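# Fetch parts bin from pass box onto bench

## Task

The connecting door between the rooms cannot be opened, and the bin of loose parts is already inside the pass box set into the wall. Get that bin onto the bench so that its entire bottom rests on the bench surface. The pass box doors are interlocked: neither opens unless the other is completely closed, and both must be completely closed at the finish. Release the bin and back the robots away at the end, since anything held up only by a robot does not count. No robot may tip over or finish leaning, or the task fails.

## Robot and tools

Robots: r1 and r2 are identical Hello Robot Stretch 3 units. Each has a two-wheel differential base (0.33 m long, 0.34 m wide) with a passive rear caster, a lift on a vertical mast, and a telescoping arm that reaches out to the robot's RIGHT side. The base cannot move sideways, so the gripper is carried forward or back by driving. Turning in place pivots about the point midway between the drive wheels, 0.05 m behind the front edge. With the arm in and the wrist folded, a turn sweeps a 0.28 m radius; an unfolded level gripper reaches beyond that.

Frames: each robot reports in its own base frame (origin on the floor between the drive wheels, x forward, y left, z up). hand_pose is the point where the closed fingertips meet, in that frame. The odometry frame is where the base stood at the scene's start. Since each robot uses its own frames, relative robot positions come only from images, lidar_m, wrist_depth_mm and head_depth_mm.

execute_actions: argument "actions" is a list holding one action (or empty, which only returns state and pictures). The action is an object keyed "r1" and/or "r2"; each robot gets its own object with optional "base", "joints" and "contact_limits". "base" holds exactly one entry: {"translate_m": d}, a relative drive in metres from the current position, forward positive, range -1 to 1; or {"rotate_rad": d}, a relative turn in radians, left/counter-clockwise positive, range -3.2 to 3.2. "joints" holds absolute targets by name: lift_m 0 to 1.1 (arm height), arm_m 0 to 0.52 (extension), wrist_yaw_rad -1.345 to 4.42 (0 along the arm, positive toward the front, 3.0 folded over the base), wrist_pitch_rad -1.57 to 0.451 (0 level, negative tips fingers down), wrist_roll_rad -2.911 to 2.911, gripper_m -0.089 to 0.179 (larger is wider; real fingertip gap is 0.007 to 0.025 m less, zero below 0.007), head_pan_rad -3.953 to 1.73 (0 forward, -1.57 toward the arm), head_tilt_rad -1.53 to 0.419 (negative down). "contact_limits" takes {"arm_m": effort %, 1 to 100}: the arm halts (contact_stop) at that effort and holds no harder until the next action. Motions in one action start together. Anything omitted may still push toward an earlier target. Unknown keys or out-of-range numbers reject the whole call. "cameras" picks images: r1_head_camera, r1_nav_camera, r1_wrist_camera, r2_head_camera, r2_nav_camera, r2_wrist_camera, or "all"; [] gives none. Each action is capped at 15 s.

wait: {"seconds": 0 to 10}; commands nothing and returns state and pictures. zoom_image: {"camera", "region": [x0, y0, x1, y1]} in pixels of that camera's most recent full image, at most 504x504. finished_scene: {"scene": n} closes the scene irreversibly and reports success; the goal must already hold and persist.

Result lines: base_status and joint_status tell how each commanded motion ended: "done" (for the base this means the wheels turned the full amount, even if slipping), "off_target" (stuck short, possibly still pushing), "contact_stop", "time_out", "torque_fault". After the last three the old target is dropped. on_its_own covers what the call did not command; "held at" gives the held target, not the actual position. motor_effort is percent of maximum, positive toward higher values, with peak in brackets; readings carry sizable bias and noise. base_odometry counts wheel rotation; turned_by_wheels and turned_by_imu give turning since the previous result; base_tilt gives forward/right lean in degrees (few degrees of fixed bias). lidar_m: 12 distances in 30 degree sectors, first straight ahead, going counter-clockwise (4th left, 7th behind, 10th right), in a plane 0.17 m above the floor, range 0.15 to 12 m, "-" for nothing; it misses glass and thin legs, and the mast or low lift can block sectors 5, 6, 9, 10. wrist_depth_mm and head_depth_mm are 7x7 median depth grids (45-1000 mm and 280-4000 mm). Camera calibration lines give K and T_world_to_cam per camera in the carrying robot's base frame.

Gripper: command below the object's width to grip (lower squeezes harder); to let go, open at least 0.02 beyond the touching value. Neither the reading nor "done" proves a hold. Over-squeezing trips a guard that weakens the grip.

Speed: with lift_m under 0.30, arm_m under 0.03 and wrist_yaw_rad above 2.54 the base goes 0.30 m/s and 1.9 rad/s; otherwise 0.10 m/s and 0.63 rad/s.

Cautions: fold or unfold the wrist only with lift_m 0.32 to 0.95, wrist_pitch_rad -0.4, roll near 0; once folded the lift may go down to 0.25. With yaw below -0.4, keep pitch at -0.5 or lower. Robots must never press into each other; a base already touching another robot presses hard with any further drive. Arm pushes against something rigid with the gripper above about 0.45 m can tip the robot, more so after a second push or a higher contact limit. Driving while holding or hooking something fixed, or snagging furniture (especially reversing), can tip it: reverse the last move in small steps, free the gripper, and lower lift to about 0.2 if the lean persists. Stopped arm or lift joints go slack until re-commanded; a slack lift may sink under load. Wrist servos overloaded for several seconds shut off for 10 s. Two robots given the same drive can differ by up to 2.5 cm per metre, which strains a shared load. Avoid drops, slams, hard impacts; loose objects may occasionally get nudged.

Each tool is called after "Emit:" as name(argument=value, ...), one argument or row to a line, values as JSON.

## Session

Emit:
execute_actions(
  actions=[],
)

Scene clock: 0.00 s.
r1.base_odometry: x=+0.000 y=+0.000 heading=+0.000 (m, m, rad; r1's odometry frame)
r1.turned_by_wheels: +0.000 (rad since the last result)
r1.turned_by_imu: +0.000 (rad since the last result)
r1.base_tilt: forward=+0.8 right=+0.9 (deg)
r1.lidar_m: 2.42 1.67 1.56 1.59 1.16 1.09 1.12 1.43 3.21 1.37 1.39 3.24
r1.head_depth_mm: 1804 2651 2961 2969 2968 2916 2277 / 1801 2674 3098 3054 3098 3049 2247 / 1797 2673 3230 3197 3218 3144 2258 / 1802 2663 3363 3352 3354 3281 2258 / 1800 2642 3053 3045 3030 2994 2277 / 1805 2466 2543 2527 2521 2531 2270 / 1800 2178 2183 2185 2168 2150 2112
r1.base_status: not commanded
r1.joint_positions: lift_m=+0.436 arm_m=+0.003 wrist_yaw_rad=+2.914 wrist_pitch_rad=-0.398 wrist_roll_rad=+0.002 gripper_m=+0.037 head_pan_rad=-0.008 head_tilt_rad=-0.006
r1.joint_status: not commanded
r1.motor_effort: left_wheel=+1 right_wheel=+1 lift_m=+34 arm_m=+0 wrist_yaw_rad=+1 wrist_pitch_rad=+5 wrist_roll_rad=+1 gripper_m=+0 head_pan_rad=+0 head_tilt_rad=+2 (%)
r1.hand_pose: x=+0.0300 y=+0.0734 z=+0.4530 quat_wxyz=(+0.218, +0.705, +0.060, +0.672) (m; r1's base frame)
r1.wrist_depth_mm: - - - - - - - / - - - - - - - / - - - - - - - / - - - - - - 966 / 899 - 892 853 855 820 809 / 727 736 - 690 691 697 680 / 627 621 614 616 592 592 590
r2.base_odometry: x=+0.000 y=+0.000 heading=+0.000 (m, m, rad; r2's odometry frame)
r2.turned_by_wheels: +0.000 (rad since the last result)
r2.turned_by_imu: +0.000 (rad since the last result)
r2.base_tilt: forward=-0.2 right=+1.1 (deg)
r2.lidar_m: 2.01 0.98 0.79 0.78 0.85 0.82 0.81 0.88 1.35 3.50 2.50 2.12
r2.head_depth_mm: 1929 3001 3603 3622 3647 2888 2007 / 1926 2974 3674 3688 3715 2905 2012 / 1911 2949 3716 3807 3759 2899 2018 / 1913 2942 3811 3821 3885 2943 2011 / 1916 2667 2769 2449 2141 2606 2041 / 1827 2020 2030 1693 1684 1984 1875 / 1588 1574 1571 1556 1552 1544 1541
r2.base_status: not commanded
r2.joint_positions: lift_m=+0.333 arm_m=-0.002 wrist_yaw_rad=+3.053 wrist_pitch_rad=-0.339 wrist_roll_rad=-0.001 gripper_m=+0.037 head_pan_rad=+0.016 head_tilt_rad=-0.020
r2.joint_status: not commanded
r2.motor_effort: left_wheel=+0 right_wheel=-1 lift_m=+24 arm_m=+0 wrist_yaw_rad=+1 wrist_pitch_rad=+4 wrist_roll_rad=+0 gripper_m=+0 head_pan_rad=+0 head_tilt_rad=+2 (%)
r2.hand_pose: x=-0.0007 y=+0.0901 z=+0.3635 quat_wxyz=(+0.150, +0.701, +0.089, +0.692) (m; r2's base frame)
r2.wrist_depth_mm: 731 - 717 720 709 727 712 / 806 803 789 779 779 765 757 / 866 865 852 838 843 815 821 / 828 873 887 872 857 870 874 / 693 695 - 697 716 716 718 / 575 583 - 581 591 597 592 / 491 495 - 516 498 506 501
pictures: r1_head_camera (sideways: a quarter turn clockwise sets it upright), r1_nav_camera (sideways: a quarter turn counterclockwise sets it upright), r1_wrist_camera, r2_head_camera (sideways: a quarter turn clockwise sets it upright), r2_nav_camera (sideways: a quarter turn counterclockwise sets it upright), r2_wrist_camera
Images, in order (width x height): r1_head_camera 896x504, r1_nav_camera 672x504, r1_wrist_camera 644x364, r2_head_camera 896x504, r2_nav_camera 672x504, r2_wrist_camera 644x364.

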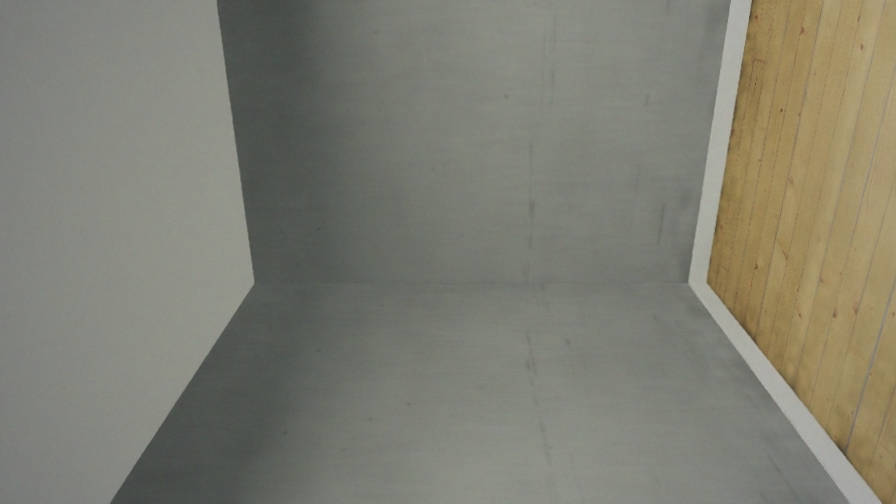

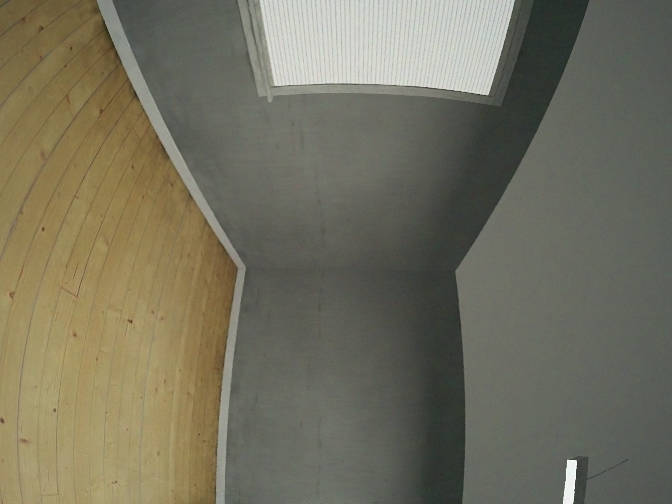

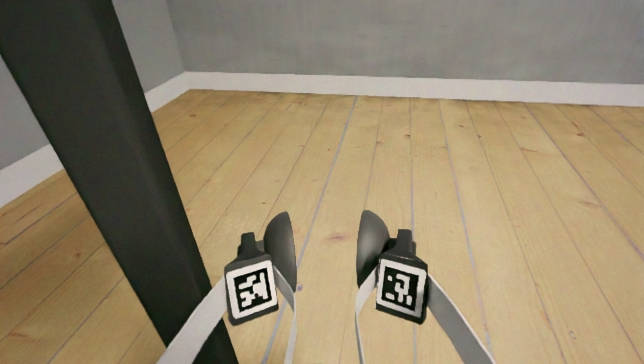

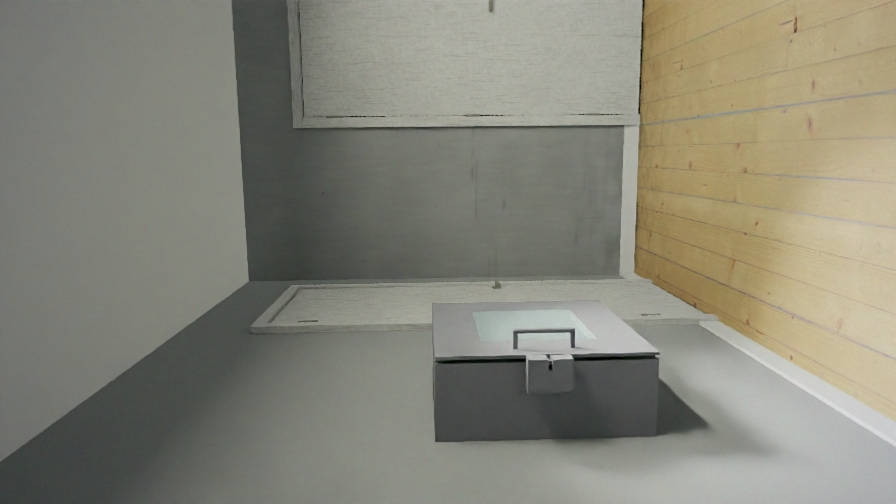

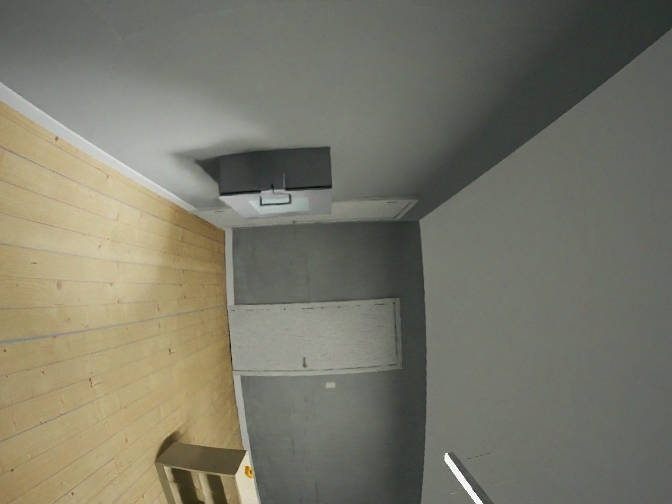

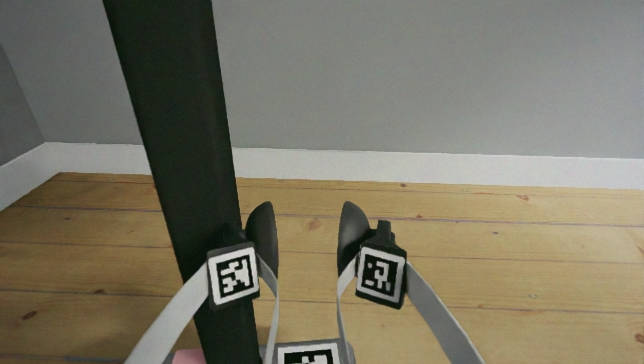

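Emit:
execute_actions(
  actions=[
    {"r1":{"joints":{"head_pan_rad":-1.6,"head_tilt_rad":-0.4}},"r2":{"joints":{"head_pan_rad":-1.2,"head_tilt_rad":-0.4}}},
  ],
  cameras=["r1_head_camera","r1_nav_camera","r2_head_camera","r2_nav_camera"],
)

Emit:
execute_actions(
  actions=[
    {"r1":{"joints":{"head_pan_rad":-3.2,"head_tilt_rad":-0.3}},"r2":{"joints":{"head_pan_rad":0.5,"head_tilt_rad":-0.2}}},
  ],
  cameras=["r1_head_camera","r1_nav_camera","r2_head_camera","r2_nav_camera"],
)

Scene clock: 9.93 s.
r1.base_odometry: x=+0.000 y=+0.000 heading=+0.000 (m, m, rad; r1's odometry frame)
r1.turned_by_wheels: +0.000 (rad since the last result)
r1.turned_by_imu: -0.001 (rad since the last result)
r1.base_tilt: forward=+0.8 right=+0.9 (deg)
r1.lidar_m: 2.42 1.66 1.56 1.59 1.17 1.09 1.11 1.44 3.21 1.37 1.39 3.23
r1.head_depth_mm: 2592 2779 2916 3089 2347 1777 1418 / 2705 2890 3054 3194 2354 1780 1415 / 2783 2964 3172 3251 2356 1774 1415 / 2915 3111 3327 3416 2339 1763 1413 / 3023 3248 3488 1981 2133 1763 1411 / 3151 3382 3628 1711 2228 1644 1408 / 3290 3560 3783 1574 2221 1748 1402
r1.base_status: not commanded
r1.joint_positions: lift_m=+0.436 arm_m=+0.003 wrist_yaw_rad=+2.914 wrist_pitch_rad=-0.398 wrist_roll_rad=+0.002 gripper_m=+0.037 head_pan_rad=-1.593 head_tilt_rad=-0.395
r1.joint_status: all done
r1.motor_effort: left_wheel=+1(1) right_wheel=+0(0) lift_m=+33(33) arm_m=+0(0) wrist_yaw_rad=+1(1) wrist_pitch_rad=+4(5) wrist_roll_rad=+0(1) gripper_m=+0(1) head_pan_rad=-3(29) head_tilt_rad=-3(22) (%)
r1.hand_pose: x=+0.0300 y=+0.0734 z=+0.4530 quat_wxyz=(+0.218, +0.705, +0.060, +0.672) (m; r1's base frame)
r1.wrist_depth_mm: - - - - - - - / - - - - - - - / - - - - - - - / - - - - - - 998 / 869 - 877 834 852 808 807 / 728 720 - 707 698 695 680 / 628 621 607 611 597 588 586
r2.base_odometry: x=+0.000 y=+0.000 heading=+0.000 (m, m, rad; r2's odometry frame)
r2.turned_by_wheels: +0.000 (rad since the last result)
r2.turned_by_imu: -0.003 (rad since the last result)
r2.base_tilt: forward=-0.2 right=+1.0 (deg)
r2.lidar_m: 2.00 0.98 0.78 0.78 0.85 0.82 0.81 0.88 1.35 3.51 2.49 2.12
r2.head_depth_mm: 2885 3112 3291 3160 2165 1656 1341 / 3034 3243 3448 3156 2180 1666 1338 / 3167 3412 3663 3176 2178 1661 1347 / 3375 3607 - 3199 2206 1675 1350 / 3539 3806 - 3031 2186 1692 1359 / 3729 - - 2774 2211 1689 1366 / - - - 2554 2229 1685 1357
r2.base_status: not commanded
r2.joint_positions: lift_m=+0.333 arm_m=-0.002 wrist_yaw_rad=+3.053 wrist_pitch_rad=-0.339 wrist_roll_rad=-0.001 gripper_m=+0.037 head_pan_rad=-1.193 head_tilt_rad=-0.395
r2.joint_status: all done
r2.motor_effort: left_wheel=+0(0) right_wheel=-1(1) lift_m=+24(24) arm_m=+1(1) wrist_yaw_rad=+0(0) wrist_pitch_rad=+4(4) wrist_roll_rad=+1(1) gripper_m=+0(0) head_pan_rad=-3(27) head_tilt_rad=-2(22) (%)
r2.hand_pose: x=-0.0007 y=+0.0901 z=+0.3635 quat_wxyz=(+0.150, +0.701, +0.089, +0.692) (m; r2's base frame)
r2.wrist_depth_mm: 740 - 727 724 720 705 699 / 792 796 795 776 771 769 752 / 837 861 852 848 831 825 822 / 821 877 892 879 851 876 870 / 684 697 - 704 714 712 722 / 575 576 - 581 590 591 596 / 493 495 - 510 508 504 508
pictures: r1_head_camera (sideways: a quarter turn clockwise sets it upright), r1_nav_camera (sideways: a quarter turn counterclockwise sets it upright), r2_head_camera (sideways: a quarter turn clockwise sets it upright), r2_nav_camera (sideways: a quarter turn counterclockwise sets it upright)
camera_calibration (this result's frames):
r1_head_camera: T_world_to_cam=[[-0.00465788, 0.358279, -0.933603, 1.23654], [0.998951, -0.0408629, -0.0206655, 0.0225142], [-0.0455537, -0.93272, -0.357713, 0.420339], [0, 0, 0, 1]] pos_world=[0.00241708, -0.050048, 1.30526]
r1_nav_camera: T_world_to_cam=[[0.0154629, -0.419777, 0.907496, -1.14872], [-0.999698, -0.0238353, 0.0060085, 0.0455885], [0.0191082, -0.907314, -0.420019, 0.50076], [0, 0, 0, 1]] pos_world=[0.0537686, -0.0267716, 1.25251]
r2_head_camera: T_world_to_cam=[[-0.129427, 0.395301, -0.909388, 1.20542], [0.925899, 0.376426, 0.0318513, -0.0388049], [0.354908, -0.837879, -0.414728, 0.499906], [0, 0, 0, 1]] pos_world=[0.0145232, -0.0430376, 1.30476]
r2_nav_camera: T_world_to_cam=[[0.0825193, -0.360943, 0.92893, -1.16492], [-0.948469, -0.314587, -0.0379802, 0.100466], [0.305938, -0.877927, -0.368303, 0.438266], [0, 0, 0, 1]] pos_world=[0.0573354, -0.00409866, 1.24736]
Images, in order (width x height): r1_head_camera 896x504, r1_nav_camera 672x504, r2_head_camera 896x504, r2_nav_camera 672x504.

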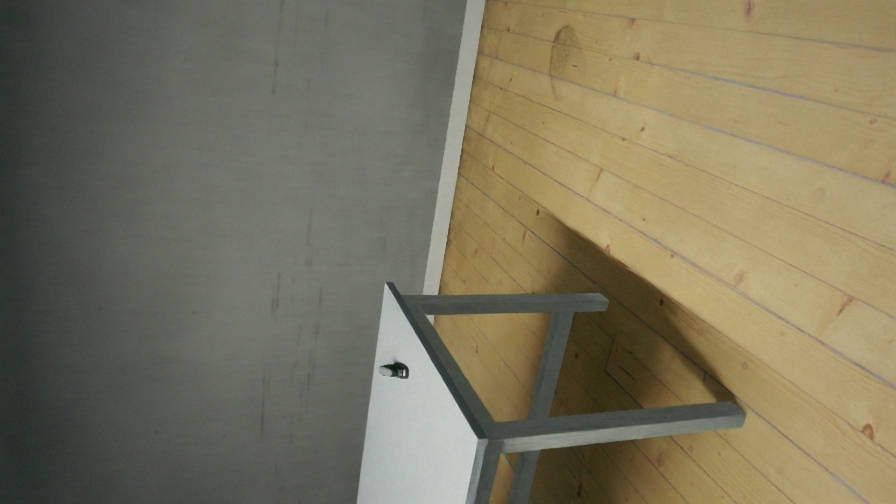

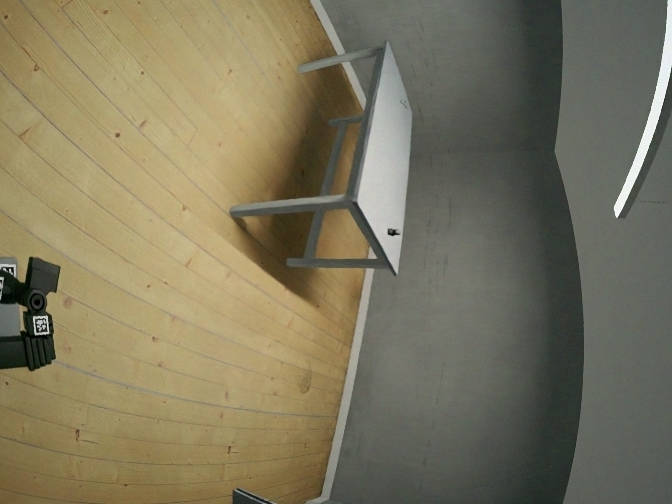

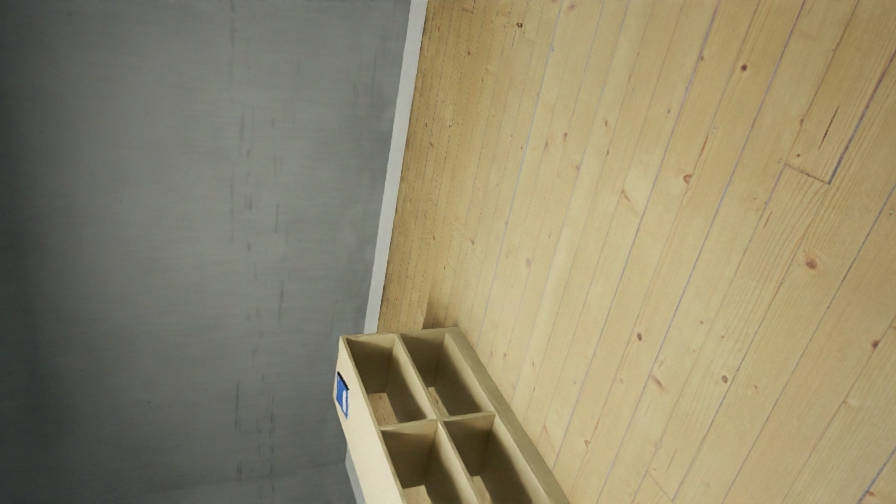

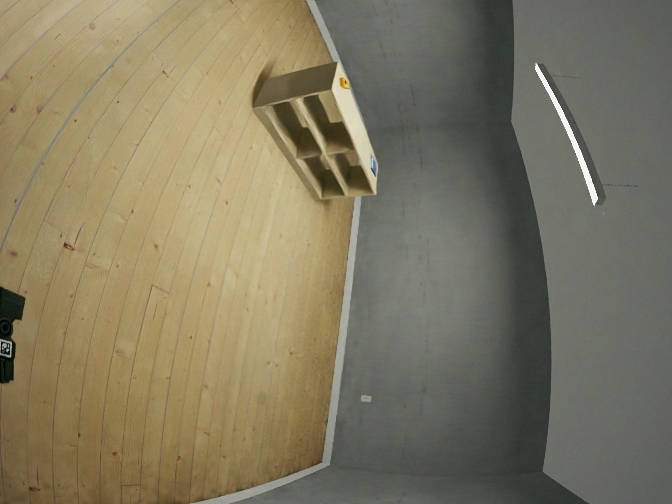

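Scene clock: 11.30 s.
r1.base_odometry: x=+0.000 y=+0.000 heading=+0.000 (m, m, rad; r1's odometry frame)
r1.turned_by_wheels: +0.000 (rad since the last result)
r1.turned_by_imu: +0.000 (rad since the last result)
r1.base_tilt: forward=+0.8 right=+0.9 (deg)
r1.lidar_m: 2.42 1.66 1.56 1.59 1.16 1.09 1.11 1.43 3.22 1.36 1.39 3.23
r1.head_depth_mm: 891 930 976 1026 1080 1139 1206 / 923 966 1013 1067 1129 1192 1264 / 954 1005 1053 1113 1178 1245 1323 / 993 1044 1096 1159 1228 1309 1395 / 1030 1084 1145 1210 1287 1378 1437 / 1070 1133 1191 1272 1352 1443 1497 / 1116 1179 1250 1319 1419 1530 1512
r1.base_status: not commanded
r1.joint_positions: lift_m=+0.436 arm_m=+0.003 wrist_yaw_rad=+2.914 wrist_pitch_rad=-0.398 wrist_roll_rad=+0.002 gripper_m=+0.037 head_pan_rad=-3.193 head_tilt_rad=-0.310
r1.joint_status: all done
r1.motor_effort: left_wheel=+1(1) right_wheel=+0(1) lift_m=+33(33) arm_m=-1(0) wrist_yaw_rad=+0(1) wrist_pitch_rad=+4(4) wrist_roll_rad=+1(1) gripper_m=-1(0) head_pan_rad=-3(27) head_tilt_rad=+4(8) (%)
r1.hand_pose: x=+0.0300 y=+0.0734 z=+0.4530 quat_wxyz=(+0.218, +0.705, +0.060, +0.672) (m; r1's base frame)
r1.wrist_depth_mm: - - - - - - - / - - - - - - - / - - - - - - - / - - - - - - 984 / 879 - 874 840 862 816 794 / 733 723 - 717 703 690 688 / 632 617 608 615 600 599 577
r2.base_odometry: x=+0.000 y=+0.000 heading=+0.000 (m, m, rad; r2's odometry frame)
r2.turned_by_wheels: +0.000 (rad since the last result)
r2.turned_by_imu: +0.000 (rad since the last result)
r2.base_tilt: forward=-0.1 right=+1.2 (deg)
r2.lidar_m: 2.01 0.98 0.78 0.78 0.85 0.82 0.81 0.88 1.35 3.51 2.49 2.12
r2.head_depth_mm: 2031 2162 1979 1668 2610 2070 1574 / 1624 1697 1682 1725 1988 1976 1582 / 1350 1408 1480 1548 1624 1718 1585 / 1162 1207 1252 1298 1360 1410 1456 / 1019 1050 1090 1126 1164 1209 1254 / 909 932 959 990 1024 1052 1091 / 819 836 861 881 906 935 965
r2.base_status: not commanded
r2.joint_positions: lift_m=+0.333 arm_m=-0.002 wrist_yaw_rad=+3.053 wrist_pitch_rad=-0.339 wrist_roll_rad=-0.001 gripper_m=+0.037 head_pan_rad=+0.493 head_tilt_rad=-0.211
r2.joint_status: all done
r2.motor_effort: left_wheel=+0(0) right_wheel=-2(1) lift_m=+24(24) arm_m=+1(0) wrist_yaw_rad=+0(0) wrist_pitch_rad=+5(4) wrist_roll_rad=+1(0) gripper_m=+0(0) head_pan_rad=+2(30) head_tilt_rad=+4(19) (%)
r2.hand_pose: x=-0.0007 y=+0.0901 z=+0.3635 quat_wxyz=(+0.150, +0.701, +0.089, +0.692) (m; r2's base frame)
r2.wrist_depth_mm: 736 - 720 720 726 711 718 / 799 797 777 778 767 762 758 / 841 852 847 842 821 821 821 / 829 873 870 879 863 857 874 / 694 696 - 702 720 711 722 / 578 578 - 585 592 589 592 / 485 492 - 511 497 497 504
pictures: r1_head_camera (sideways: a quarter turn clockwise sets it upright), r1_nav_camera (sideways: a quarter turn counterclockwise sets it upright), r2_head_camera (sideways: a quarter turn clockwise sets it upright), r2_nav_camera (sideways: a quarter turn counterclockwise sets it upright)
camera_calibration (this result's frames):
r1_head_camera: T_world_to_cam=[[0.277824, -0.00168704, -0.96063, 1.27011], [-0.0717012, -0.997245, -0.0189854, 0.0268601], [-0.957952, 0.074153, -0.27718, 0.321094], [0, 0, 0, 1]] pos_world=[-0.0433479, 0.00511876, 1.30961]
r1_nav_camera: T_world_to_cam=[[-0.341604, -0.0072154, 0.939816, -1.18872], [0.00604309, 0.999933, 0.00987348, 0.0344209], [-0.939825, 0.00905221, -0.341537, 0.404478], [0, 0, 0, 1]] pos_world=[-0.0261409, -0.046657, 1.25498]
r2_head_camera: T_world_to_cam=[[-0.225382, -0.0919439, -0.969922, 1.28504], [-0.484952, 0.874032, 0.0298348, -0.0275808], [0.845, 0.47709, -0.241579, 0.271574], [0, 0, 0, 1]] pos_world=[0.0467703, 0.0126933, 1.31282]
r2_nav_camera: T_world_to_cam=[[0.194205, 0.0401149, 0.98014, -1.2325], [0.428065, -0.902479, -0.0478804, 0.104969], [0.882635, 0.428862, -0.192438, 0.205858], [0, 0, 0, 1]] pos_world=[0.0127263, 0.0558887, 1.25266]
Images, in order (width x height): r1_head_camera 896x504, r1_nav_camera 672x504, r2_head_camera 896x504, r2_nav_camera 672x504.

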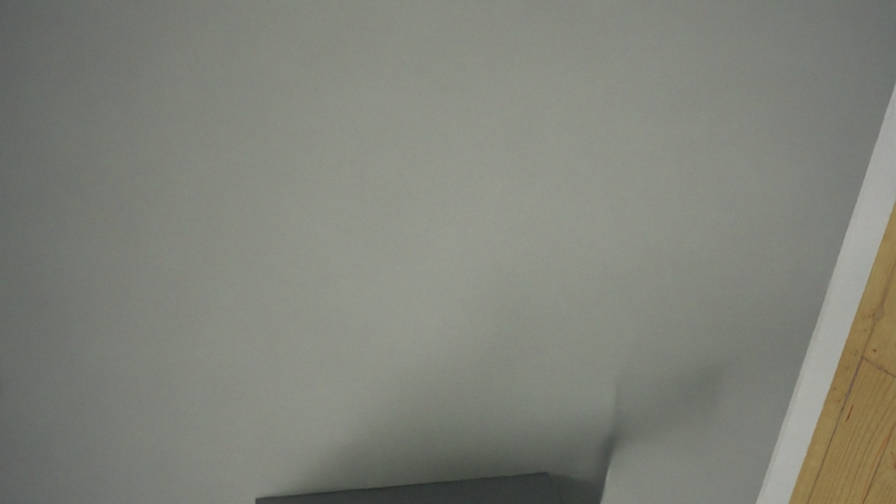

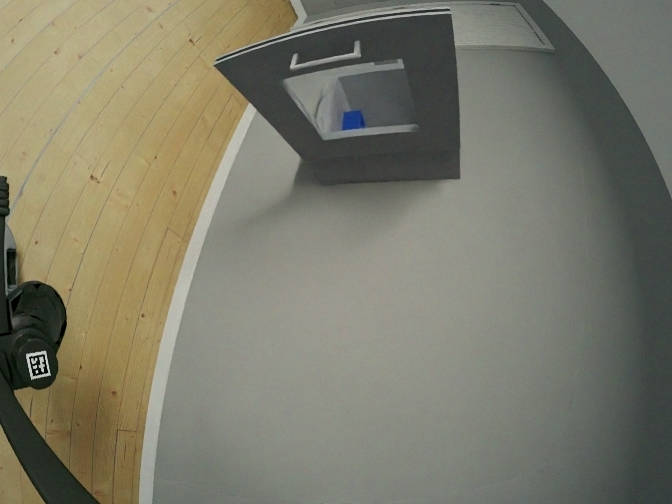

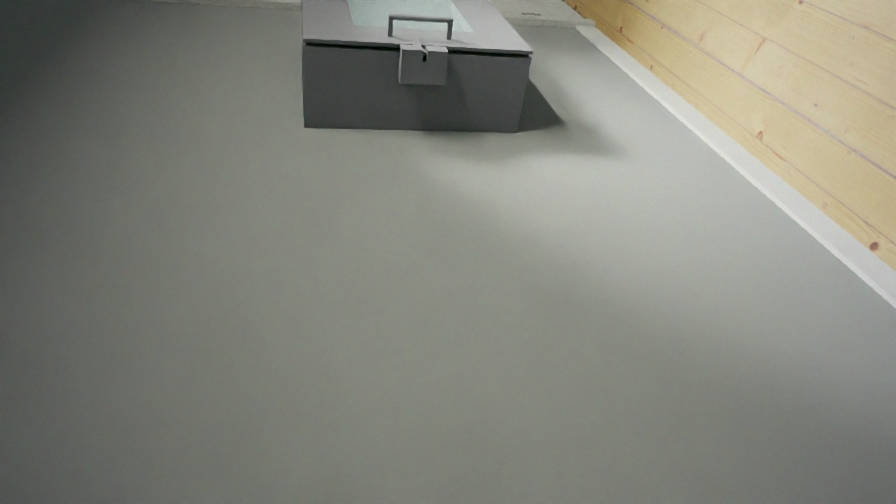

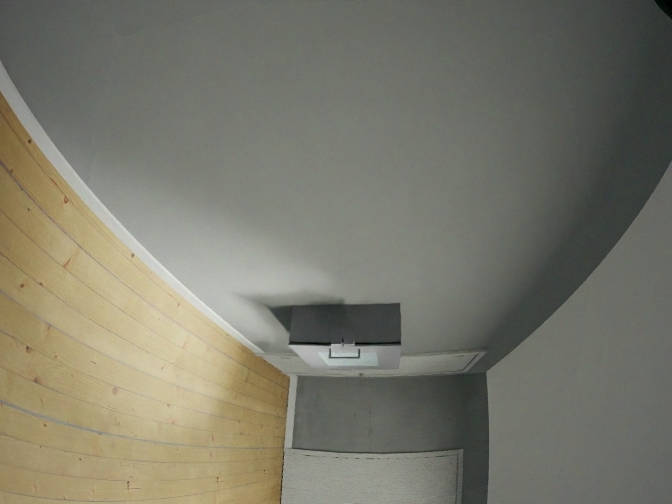

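Emit:
execute_actions(
  actions=[
    {"r1":{"base":{"rotate_rad":-1.57},"joints":{"head_pan_rad":-0.5,"head_tilt_rad":-0.4,"lift_m":0.28,"wrist_yaw_rad":3.0,"wrist_pitch_rad":-0.4}}},
  ],
  cameras=["r1_head_camera","r1_nav_camera"],
)

Scene clock: 22.27 s.
r1.base_odometry: x=+0.000 y=+0.000 heading=-1.570 (m, m, rad; r1's odometry frame)
r1.turned_by_wheels: -1.570 (rad since the last result)
r1.turned_by_imu: -1.586 (rad since the last result)
r1.base_tilt: forward=+0.8 right=+0.9 (deg)
r1.lidar_m: 1.37 2.26 3.22 2.40 1.66 1.56 1.59 1.16 1.09 1.11 1.44 3.20
r1.head_depth_mm: 2453 2350 729 775 853 1712 1417 / 2755 2937 3116 3224 2256 1713 1418 / 2702 2914 3106 3260 2336 1772 1406 / 2690 2875 3065 3236 2354 1773 1410 / 2645 2848 3023 3212 2327 1759 1414 / 2680 2808 3003 3173 2320 1753 1405 / 2623 2787 2977 3134 2314 1759 1403
r1.base_status: done
r1.joint_positions: lift_m=+0.280 arm_m=+0.003 wrist_yaw_rad=+2.998 wrist_pitch_rad=-0.414 wrist_roll_rad=+0.002 gripper_m=+0.037 head_pan_rad=-0.507 head_tilt_rad=-0.395
r1.joint_status: all done
r1.motor_effort: left_wheel=+3(12) right_wheel=-2(7) lift_m=+20(29) arm_m=+0(1) wrist_yaw_rad=+1(4) wrist_pitch_rad=+4(4) wrist_roll_rad=+0(1) gripper_m=+0(1) head_pan_rad=+3(30) head_tilt_rad=-1(8) (%)
r1.hand_pose: x=+0.0109 y=+0.0750 z=+0.2940 quat_wxyz=(+0.195, +0.701, +0.095, +0.679) (m; r1's base frame)
r1.wrist_depth_mm: - - - - - - - / - - - - - - - / - - 985 937 926 892 888 / 781 768 746 739 730 713 693 / 618 615 - 595 611 585 569 / 524 517 - - 497 487 487 / 463 - - - 428 427 420
r2.base_odometry: x=+0.000 y=+0.000 heading=+0.000 (m, m, rad; r2's odometry frame)
r2.turned_by_wheels: +0.000 (rad since the last result)
r2.turned_by_imu: -0.003 (rad since the last result)
r2.base_tilt: forward=-0.2 right=+1.2 (deg)
r2.lidar_m: 2.01 0.98 0.79 0.78 0.85 0.82 0.81 0.88 1.34 3.51 2.49 2.12
r2.head_depth_mm: 2028 2172 1984 1664 2606 2082 1576 / 1624 1705 1688 1741 2000 1984 1585 / 1357 1419 1469 1550 1634 1695 1580 / 1158 1203 1253 1307 1360 1415 1452 / 1013 1051 1086 1127 1163 1211 1257 / 908 932 959 985 1019 1055 1086 / 815 841 859 882 910 934 964
r2.base_status: not commanded
r2.joint_positions: lift_m=+0.333 arm_m=-0.002 wrist_yaw_rad=+3.053 wrist_pitch_rad=-0.339 wrist_roll_rad=-0.001 gripper_m=+0.037 head_pan_rad=+0.493 head_tilt_rad=-0.211
r2.joint_status: not commanded
r2.motor_effort: left_wheel=-1(0) right_wheel=+0(0) lift_m=+24(24) arm_m=+0(0) wrist_yaw_rad=+0(0) wrist_pitch_rad=+5(4) wrist_roll_rad=+1(0) gripper_m=+0(0) head_pan_rad=+2(2) head_tilt_rad=+5(5) (%)
r2.hand_pose: x=-0.0007 y=+0.0901 z=+0.3635 quat_wxyz=(+0.150, +0.701, +0.089, +0.692) (m; r2's base frame)
r2.wrist_depth_mm: 744 - 723 714 715 708 698 / 792 796 783 770 779 771 756 / 839 849 842 843 833 824 824 / 831 869 877 878 858 866 869 / 679 696 - 697 716 711 721 / 572 586 - 587 587 594 581 / 489 494 - 514 503 509 509
pictures: r1_head_camera (sideways: a quarter turn clockwise sets it upright), r1_nav_camera (sideways: a quarter turn counterclockwise sets it upright)
camera_calibration (this result's frames):
r1_head_camera: T_world_to_cam=[[-0.319524, 0.163125, -0.933432, 1.23824], [0.501852, 0.864707, -0.0206745, 0.0255582], [0.803772, -0.47505, -0.358159, 0.415738], [0, 0, 0, 1]] pos_world=[0.0486609, -0.0265913, 1.30524]
r1_nav_camera: T_world_to_cam=[[0.378956, -0.18223, 0.907295, -1.15067], [-0.444969, -0.895526, 0.00598664, 0.0422331], [0.811416, -0.405987, -0.420452, 0.496491], [0, 0, 0, 1]] pos_world=[0.0519867, 0.029702, 1.2525]
Images, in order (width x height): r1_head_camera 896x504, r1_nav_camera 672x504.

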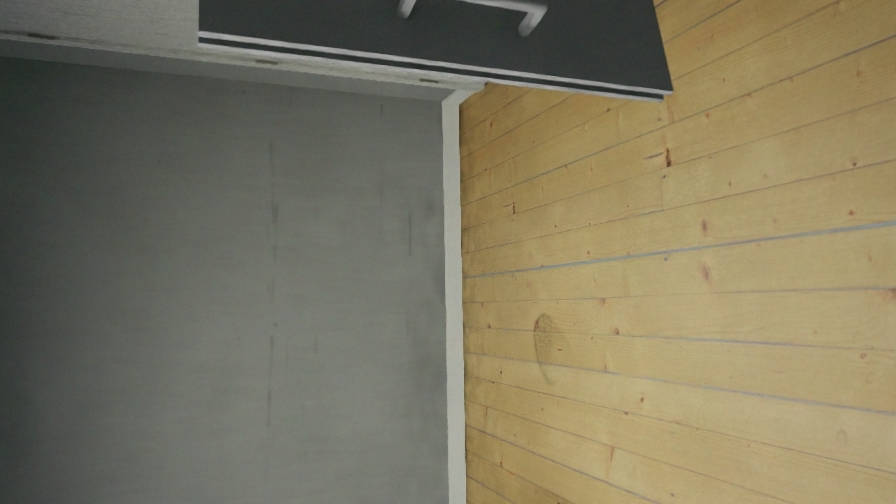

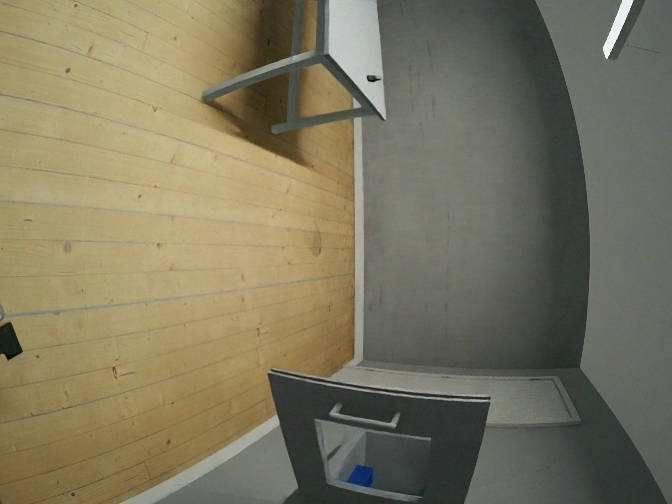

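Emit:
execute_actions(
  actions=[
    {"r1":{"base":{"translate_m":0.95},"joints":{"head_pan_rad":-1.57,"head_tilt_rad":-0.3}}},
  ],
  cameras=["r1_head_camera","r1_nav_camera"],
)

Scene clock: 36.33 s.
r1.base_odometry: x=+0.001 y=-0.950 heading=-1.570 (m, m, rad; r1's odometry frame)
r1.turned_by_wheels: +0.000 (rad since the last result)
r1.turned_by_imu: +0.001 (rad since the last result)
r1.base_tilt: forward=+0.8 right=+0.9 (deg)
r1.lidar_m: 0.96 0.50 1.89 2.88 2.55 2.42 2.32 1.60 1.50 1.53 1.97 2.35
r1.head_depth_mm: 1241 1307 1668 1658 1431 1580 1534 / 1297 1357 - 1838 1553 1661 1525 / 1353 1416 1724 1761 1653 1741 1522 / 1411 1483 1386 1481 1755 1825 1526 / 1482 1552 1638 1755 1851 1901 1526 / 1554 1640 1719 1836 1953 1951 1522 / 1608 1703 1815 1930 2066 1941 1517
r1.base_status: done
r1.joint_positions: lift_m=+0.280 arm_m=+0.003 wrist_yaw_rad=+2.999 wrist_pitch_rad=-0.414 wrist_roll_rad=+0.002 gripper_m=+0.037 head_pan_rad=-1.563 head_tilt_rad=-0.310
r1.joint_status: all done
r1.motor_effort: left_wheel=+3(14) right_wheel=-2(5) lift_m=+20(20) arm_m=+0(0) wrist_yaw_rad=+1(1) wrist_pitch_rad=+4(4) wrist_roll_rad=+0(0) gripper_m=+0(0) head_pan_rad=-3(29) head_tilt_rad=+4(8) (%)
r1.hand_pose: x=+0.0108 y=+0.0750 z=+0.2940 quat_wxyz=(+0.195, +0.701, +0.096, +0.679) (m; r1's base frame)
r1.wrist_depth_mm: - - - - - - 394 / - - - - - - 413 / - - 946 944 933 902 462 / 758 781 743 740 711 666 653 / 618 619 - 607 605 559 561 / 525 520 - - 493 490 489 / 461 - - - 424 433 418
r2.base_odometry: x=+0.000 y=+0.000 heading=+0.000 (m, m, rad; r2's odometry frame)
r2.turned_by_wheels: +0.000 (rad since the last result)
r2.turned_by_imu: -0.004 (rad since the last result)
r2.base_tilt: forward=-0.1 right=+1.1 (deg)
r2.lidar_m: 2.01 0.98 0.79 0.78 0.85 0.82 0.81 0.88 1.35 3.51 2.49 2.13
r2.head_depth_mm: 2009 2153 1970 1666 2643 2054 1572 / 1621 1711 1684 1734 2006 1991 1592 / 1354 1415 1485 1557 1629 1704 1576 / 1164 1210 1256 1301 1355 1421 1448 / 1015 1055 1086 1124 1166 1207 1256 / 906 936 959 990 1023 1056 1091 / 816 837 861 885 906 932 960
r2.base_status: not commanded
r2.joint_positions: lift_m=+0.333 arm_m=-0.002 wrist_yaw_rad=+3.053 wrist_pitch_rad=-0.339 wrist_roll_rad=-0.001 gripper_m=+0.037 head_pan_rad=+0.493 head_tilt_rad=-0.211
r2.joint_status: not commanded
r2.motor_effort: left_wheel=+0(0) right_wheel=-1(1) lift_m=+24(24) arm_m=+1(1) wrist_yaw_rad=+0(0) wrist_pitch_rad=+4(5) wrist_roll_rad=+0(0) gripper_m=+0(0) head_pan_rad=+2(2) head_tilt_rad=+4(5) (%)
r2.hand_pose: x=-0.0007 y=+0.0901 z=+0.3635 quat_wxyz=(+0.150, +0.701, +0.089, +0.692) (m; r2's base frame)
r2.wrist_depth_mm: 731 - 724 725 717 716 700 / 805 789 780 782 766 756 751 / 859 861 844 841 825 822 824 / 830 874 877 870 861 857 857 / 696 704 - 696 704 711 731 / 575 574 - 585 596 594 597 / 491 493 - 513 502 503 504
pictures: r1_head_camera (sideways: a quarter turn clockwise sets it upright), r1_nav_camera (sideways: a quarter turn counterclockwise sets it upright)
camera_calibration (this result's frames):
r1_head_camera: T_world_to_cam=[[-0.0147105, 0.277519, -0.960607, 1.27186], [0.999739, -0.012729, -0.0189871, 0.0203265], [-0.0174968, -0.960636, -0.277259, 0.31546], [0, 0, 0, 1]] pos_world=[0.00390802, -0.0496644, 1.30961]
r1_nav_camera: T_world_to_cam=[[0.0273609, -0.34066, 0.939788, -1.19093], [-0.998547, -0.0529726, 0.00986975, 0.0405537], [0.0464208, -0.938693, -0.341615, 0.398563], [0, 0, 0, 1]] pos_world=[0.0545782, -0.0294277, 1.25498]
Images, in order (width x height): r1_head_camera 896x504, r1_nav_camera 672x504.

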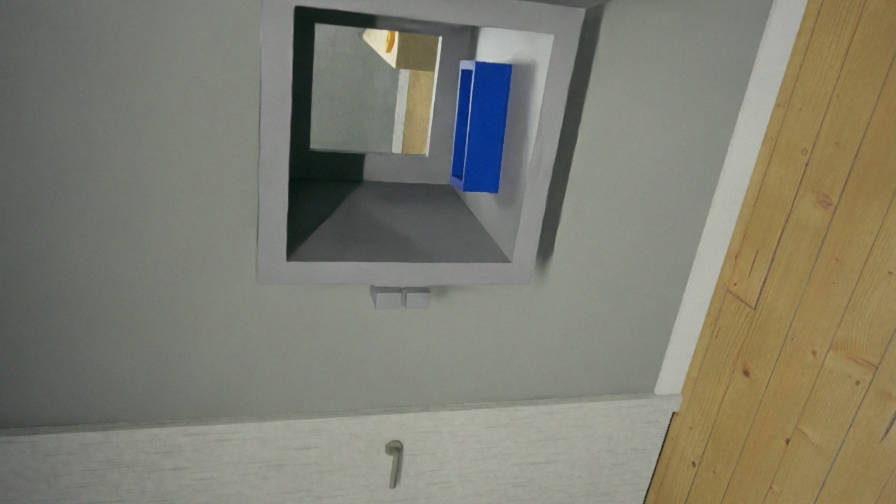

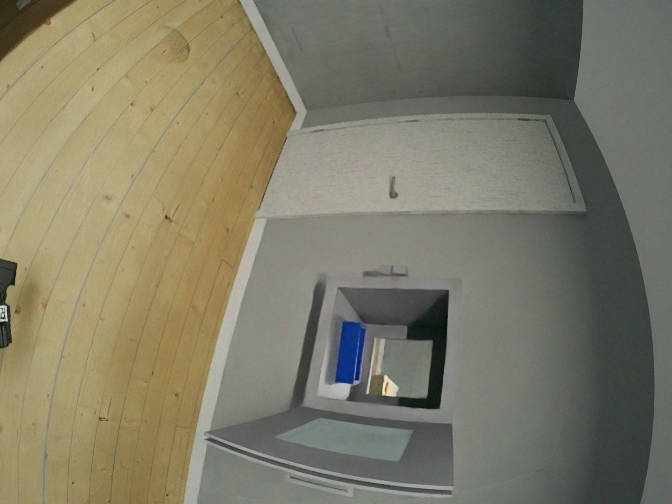

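Emit:
execute_actions(
  actions=[
    {"r1":{"base":{"rotate_rad":-1.64}}},
  ],
  cameras=[],
)

Emit:
execute_actions(
  actions=[
    {"r1":{"base":{"translate_m":0.6}}},
  ],
  cameras=[],
)

Emit:
execute_actions(
  actions=[
    {"r1":{"base":{"rotate_rad":1.34}}},
  ],
  cameras=["r1_head_camera","r1_nav_camera"],
)

Scene clock: 59.83 s.
r1.base_odometry: x=+0.001 y=-0.950 heading=+3.074 (m, m, rad; r1's odometry frame)
r1.turned_by_wheels: -1.640 (rad since the last result)
r1.turned_by_imu: -1.651 (rad since the last result)
r1.base_tilt: forward=+0.8 right=+0.9 (deg)
r1.lidar_m: 1.52 1.89 2.35 0.96 0.50 0.53 2.84 2.63 2.42 2.44 1.63 1.50
r1.head_depth_mm: 1991 2078 2166 2304 2390 1969 1529 / 2058 2181 2264 2398 2469 1965 1532 / 2144 2243 2348 2490 2583 1956 1524 / 2239 2341 2460 2606 2675 1952 1528 / 2331 2437 2579 2707 2713 1948 1522 / 2323 2436 2527 2610 2561 1947 1524 / 2014 2080 2151 2209 2286 1945 1513
r1.base_status: done
r1.joint_positions: lift_m=+0.280 arm_m=+0.003 wrist_yaw_rad=+2.999 wrist_pitch_rad=-0.414 wrist_roll_rad=+0.002 gripper_m=+0.037 head_pan_rad=-1.563 head_tilt_rad=-0.309
r1.joint_status: not commanded
r1.motor_effort: left_wheel=+3(14) right_wheel=-2(7) lift_m=+20(20) arm_m=-1(0) wrist_yaw_rad=+2(1) wrist_pitch_rad=+4(4) wrist_roll_rad=+1(0) gripper_m=+0(0) head_pan_rad=-2(3) head_tilt_rad=+3(4) (%)
r1.hand_pose: x=+0.0108 y=+0.0750 z=+0.2940 quat_wxyz=(+0.195, +0.701, +0.096, +0.679) (m; r1's base frame)
r1.wrist_depth_mm: - - - - - - - / - - - - - - - / 918 - 967 932 961 905 884 / 462 769 751 732 721 711 696 / 517 597 - 604 613 576 569 / 523 516 - - 496 493 479 / 456 - - - 431 425 423
r2.base_odometry: x=+0.000 y=+0.000 heading=+0.000 (m, m, rad; r2's odometry frame)
r2.turned_by_wheels: +0.000 (rad since the last result)
r2.turned_by_imu: -0.006 (rad since the last result)
r2.base_tilt: forward=-0.1 right=+1.0 (deg)
r2.lidar_m: 2.02 0.98 0.79 0.78 0.85 0.82 0.81 0.88 1.35 3.51 2.49 2.13
r2.head_depth_mm: 2022 2159 1982 1674 2596 2059 1582 / 1614 1701 1688 1732 1987 1973 1565 / 1351 1409 1478 1548 1634 1712 1589 / 1162 1206 1250 1299 1359 1424 1457 / 1021 1049 1088 1121 1163 1205 1252 / 909 931 960 988 1026 1056 1093 / 816 836 859 884 907 934 962
r2.base_status: not commanded
r2.joint_positions: lift_m=+0.333 arm_m=-0.002 wrist_yaw_rad=+3.053 wrist_pitch_rad=-0.339 wrist_roll_rad=-0.001 gripper_m=+0.037 head_pan_rad=+0.493 head_tilt_rad=-0.211
r2.joint_status: not commanded
r2.motor_effort: left_wheel=+0(1) right_wheel=-1(1) lift_m=+24(24) arm_m=+1(1) wrist_yaw_rad=+0(0) wrist_pitch_rad=+5(4) wrist_roll_rad=+1(1) gripper_m=+0(0) head_pan_rad=+2(2) head_tilt_rad=+5(4) (%)
r2.hand_pose: x=-0.0007 y=+0.0901 z=+0.3635 quat_wxyz=(+0.150, +0.701, +0.089, +0.692) (m; r2's base frame)
r2.wrist_depth_mm: 736 - 722 727 709 709 698 / 801 793 781 777 757 766 758 / 831 877 832 843 840 834 814 / 847 872 869 862 858 861 866 / 695 699 - 705 717 718 720 / 571 574 - 585 592 594 596 / 494 493 - 513 503 505 511
pictures: none
No camera images: the call's "cameras" was empty. Leave "cameras" out to get every camera's image.

Scene clock: 63.47 s.
r1.base_odometry: x=-0.598 y=-0.909 heading=+3.074 (m, m, rad; r1's odometry frame)
r1.turned_by_wheels: +0.000 (rad since the last result)
r1.turned_by_imu: +0.001 (rad since the last result)
r1.base_tilt: forward=+0.8 right=+0.9 (deg)
r1.lidar_m: 0.96 1.21 2.12 2.15 1.21 1.01 3.41 2.88 2.65 1.56 1.03 0.95
r1.head_depth_mm: 2183 2287 2395 2506 2593 1963 1527 / 2269 2370 2480 2614 2655 1959 1522 / 2342 2456 2598 2719 2707 1972 1525 / 2201 2312 2435 2587 2584 1891 1477 / 1769 1838 288 303 322 343 367 / 1476 1531 293 308 327 349 375 / 1268 1312 298 314 334 357 383
r1.base_status: done
r1.joint_positions: lift_m=+0.280 arm_m=+0.003 wrist_yaw_rad=+2.999 wrist_pitch_rad=-0.414 wrist_roll_rad=+0.002 gripper_m=+0.037 head_pan_rad=-1.563 head_tilt_rad=-0.309
r1.joint_status: not commanded
r1.motor_effort: left_wheel=+3(13) right_wheel=-1(5) lift_m=+20(20) arm_m=+0(0) wrist_yaw_rad=+2(1) wrist_pitch_rad=+4(4) wrist_roll_rad=+0(0) gripper_m=+0(0) head_pan_rad=-2(2) head_tilt_rad=+3(3) (%)
r1.hand_pose: x=+0.0108 y=+0.0750 z=+0.2940 quat_wxyz=(+0.195, +0.701, +0.096, +0.679) (m; r1's base frame)
r1.wrist_depth_mm: - - - - - - - / - - - - - - - / 994 - 953 968 909 922 890 / 764 764 747 736 723 706 704 / 620 611 - 586 603 581 567 / 519 520 - - 495 493 485 / 460 - - - 428 425 418
r2.base_odometry: x=+0.000 y=+0.000 heading=+0.000 (m, m, rad; r2's odometry frame)
r2.turned_by_wheels: +0.000 (rad since the last result)
r2.turned_by_imu: -0.001 (rad since the last result)
r2.base_tilt: forward=-0.1 right=+1.1 (deg)
r2.lidar_m: 2.01 0.98 0.79 0.78 0.85 0.82 0.81 0.88 1.35 3.51 2.49 2.12
r2.head_depth_mm: 2012 2141 1970 1663 2616 2063 1578 / 1623 1706 1694 1730 2002 1993 1587 / 1355 1413 1481 1548 1643 1717 1581 / 1162 1204 1260 1305 1368 1419 1449 / 1017 1053 1077 1121 1165 1210 1256 / 910 928 962 991 1024 1048 1089 / 815 837 859 881 912 936 964
r2.base_status: not commanded
r2.joint_positions: lift_m=+0.333 arm_m=-0.002 wrist_yaw_rad=+3.053 wrist_pitch_rad=-0.339 wrist_roll_rad=-0.001 gripper_m=+0.037 head_pan_rad=+0.493 head_tilt_rad=-0.211
r2.joint_status: not commanded
r2.motor_effort: left_wheel=+0(0) right_wheel=-1(1) lift_m=+24(24) arm_m=+1(1) wrist_yaw_rad=+0(1) wrist_pitch_rad=+4(4) wrist_roll_rad=+1(1) gripper_m=+0(0) head_pan_rad=+2(2) head_tilt_rad=+4(5) (%)
r2.hand_pose: x=-0.0007 y=+0.0901 z=+0.3635 quat_wxyz=(+0.150, +0.701, +0.089, +0.692) (m; r2's base frame)
r2.wrist_depth_mm: 726 - 723 717 717 711 702 / 803 787 787 775 770 776 762 / 847 874 834 838 836 820 818 / 838 869 872 879 876 868 860 / 698 700 - 705 709 714 725 / 563 578 - 586 592 591 599 / 486 491 - 512 502 499 504
pictures: none
No camera images: the call's "cameras" was empty. Leave "cameras" out to get every camera's image.

Scene clock: 65.63 s.
r1.base_odometry: x=-0.598 y=-0.909 heading=-1.870 (m, m, rad; r1's odometry frame)
r1.turned_by_wheels: +1.340 (rad since the last result)
r1.turned_by_imu: +1.348 (rad since the last result)
r1.base_tilt: forward=+0.8 right=+0.9 (deg)
r1.lidar_m: 2.12 2.33 1.18 1.01 3.31 2.67 2.37 1.18 0.96 0.95 1.04 1.59
r1.head_depth_mm: 775 813 656 694 731 764 1080 / 785 825 947 1232 1061 813 1099 / 794 833 1202 3001 1069 846 1117 / 807 846 1223 - 1065 879 1138 / 816 859 1242 1339 1068 881 1156 / 828 873 948 1087 1053 915 1183 / 840 883 744 826 840 873 1205
r1.base_status: done
r1.joint_positions: lift_m=+0.280 arm_m=+0.003 wrist_yaw_rad=+2.999 wrist_pitch_rad=-0.414 wrist_roll_rad=+0.002 gripper_m=+0.037 head_pan_rad=-1.563 head_tilt_rad=-0.309
r1.joint_status: not commanded
r1.motor_effort: left_wheel=-1(9) right_wheel=+2(9) lift_m=+20(20) arm_m=+0(1) wrist_yaw_rad=+1(1) wrist_pitch_rad=+4(4) wrist_roll_rad=+0(0) gripper_m=-1(1) head_pan_rad=-3(3) head_tilt_rad=+4(3) (%)
r1.hand_pose: x=+0.0108 y=+0.0750 z=+0.2940 quat_wxyz=(+0.195, +0.701, +0.096, +0.679) (m; r1's base frame)
r1.wrist_depth_mm: - - - - - - - / - - - - - - - / - - 975 948 924 903 869 / 774 768 750 742 720 711 694 / 622 620 - 598 609 576 562 / 518 513 - - 496 492 484 / 457 - - - 429 427 422
r2.base_odometry: x=+0.000 y=+0.000 heading=+0.000 (m, m, rad; r2's odometry frame)
r2.turned_by_wheels: +0.000 (rad since the last result)
r2.turned_by_imu: -0.001 (rad since the last result)
r2.base_tilt: forward=+0.0 right=+1.0 (deg)
r2.lidar_m: 2.02 0.98 0.79 0.78 0.85 0.82 0.81 0.88 1.35 3.51 2.49 2.12
r2.head_depth_mm: 2025 2147 1962 1679 2609 2070 1579 / 1606 1706 1693 1742 1993 1989 1582 / 1360 1411 1470 1554 1626 1719 1586 / 1164 1202 1249 1304 1355 1413 1451 / 1017 1051 1084 1123 1164 1213 1258 / 910 934 960 988 1019 1053 1087 / 817 834 861 882 909 935 962
r2.base_status: not commanded
r2.joint_positions: lift_m=+0.333 arm_m=-0.002 wrist_yaw_rad=+3.053 wrist_pitch_rad=-0.339 wrist_roll_rad=-0.001 gripper_m=+0.037 head_pan_rad=+0.493 head_tilt_rad=-0.211
r2.joint_status: not commanded
r2.motor_effort: left_wheel=+0(0) right_wheel=-1(0) lift_m=+24(24) arm_m=+1(0) wrist_yaw_rad=+0(0) wrist_pitch_rad=+4(4) wrist_roll_rad=+1(0) gripper_m=+0(0) head_pan_rad=+2(2) head_tilt_rad=+4(5) (%)
r2.hand_pose: x=-0.0007 y=+0.0901 z=+0.3635 quat_wxyz=(+0.150, +0.701, +0.089, +0.692) (m; r2's base frame)
r2.wrist_depth_mm: 748 - 729 719 716 712 703 / 800 803 788 784 774 766 757 / 855 860 857 857 829 834 817 / 830 876 873 860 841 862 869 / 688 696 - 705 713 714 711 / 570 576 - 584 591 597 593 / 490 495 - 513 504 507 506
pictures: r1_head_camera (sideways: a quarter turn clockwise sets it upright), r1_nav_camera (sideways: a quarter turn counterclockwise sets it upright)
camera_calibration (this result's frames):
r1_head_camera: T_world_to_cam=[[-0.0145793, 0.276766, -0.960827, 1.27215], [0.999733, -0.0131961, -0.0189708, 0.0203054], [-0.0179297, -0.960847, -0.2765, 0.314474], [0, 0, 0, 1]] pos_world=[0.00388551, -0.0496573, 1.30965]
r1_nav_camera: T_world_to_cam=[[0.0272013, -0.339929, 0.940057, -1.19128], [-0.998571, -0.0525131, 0.00990542, 0.0405074], [0.0459982, -0.938984, -0.340872, 0.397599], [0, 0, 0, 1]] pos_world=[0.0545652, -0.0294867, 1.255]
Images, in order (width x height): r1_head_camera 896x504, r1_nav_camera 672x504.

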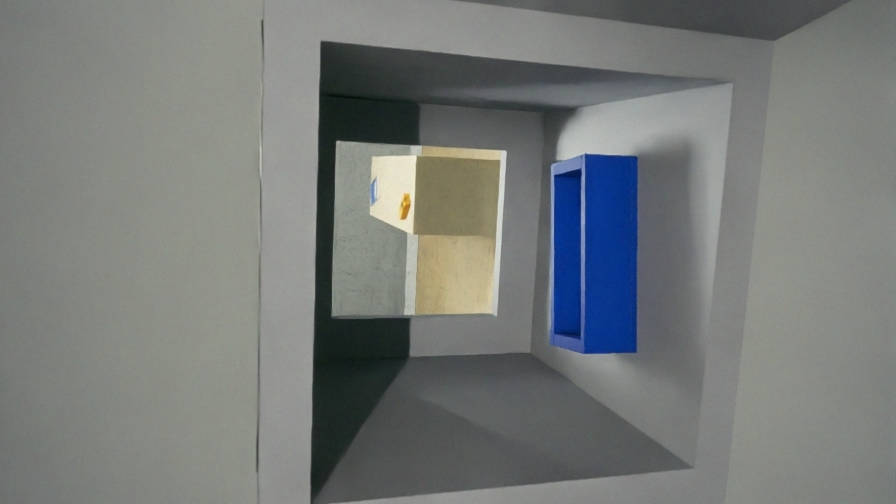

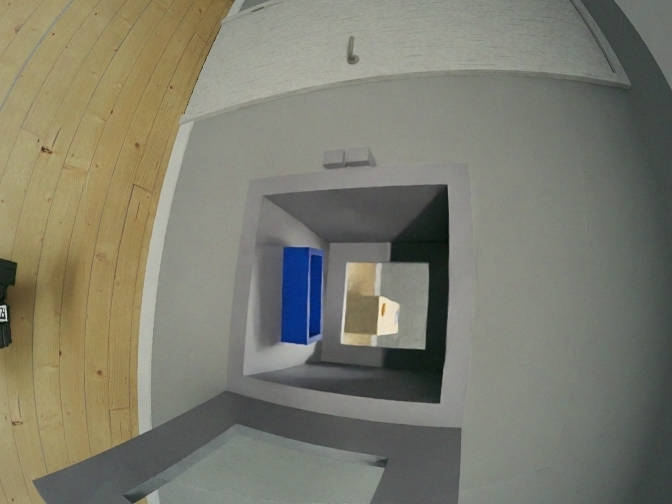

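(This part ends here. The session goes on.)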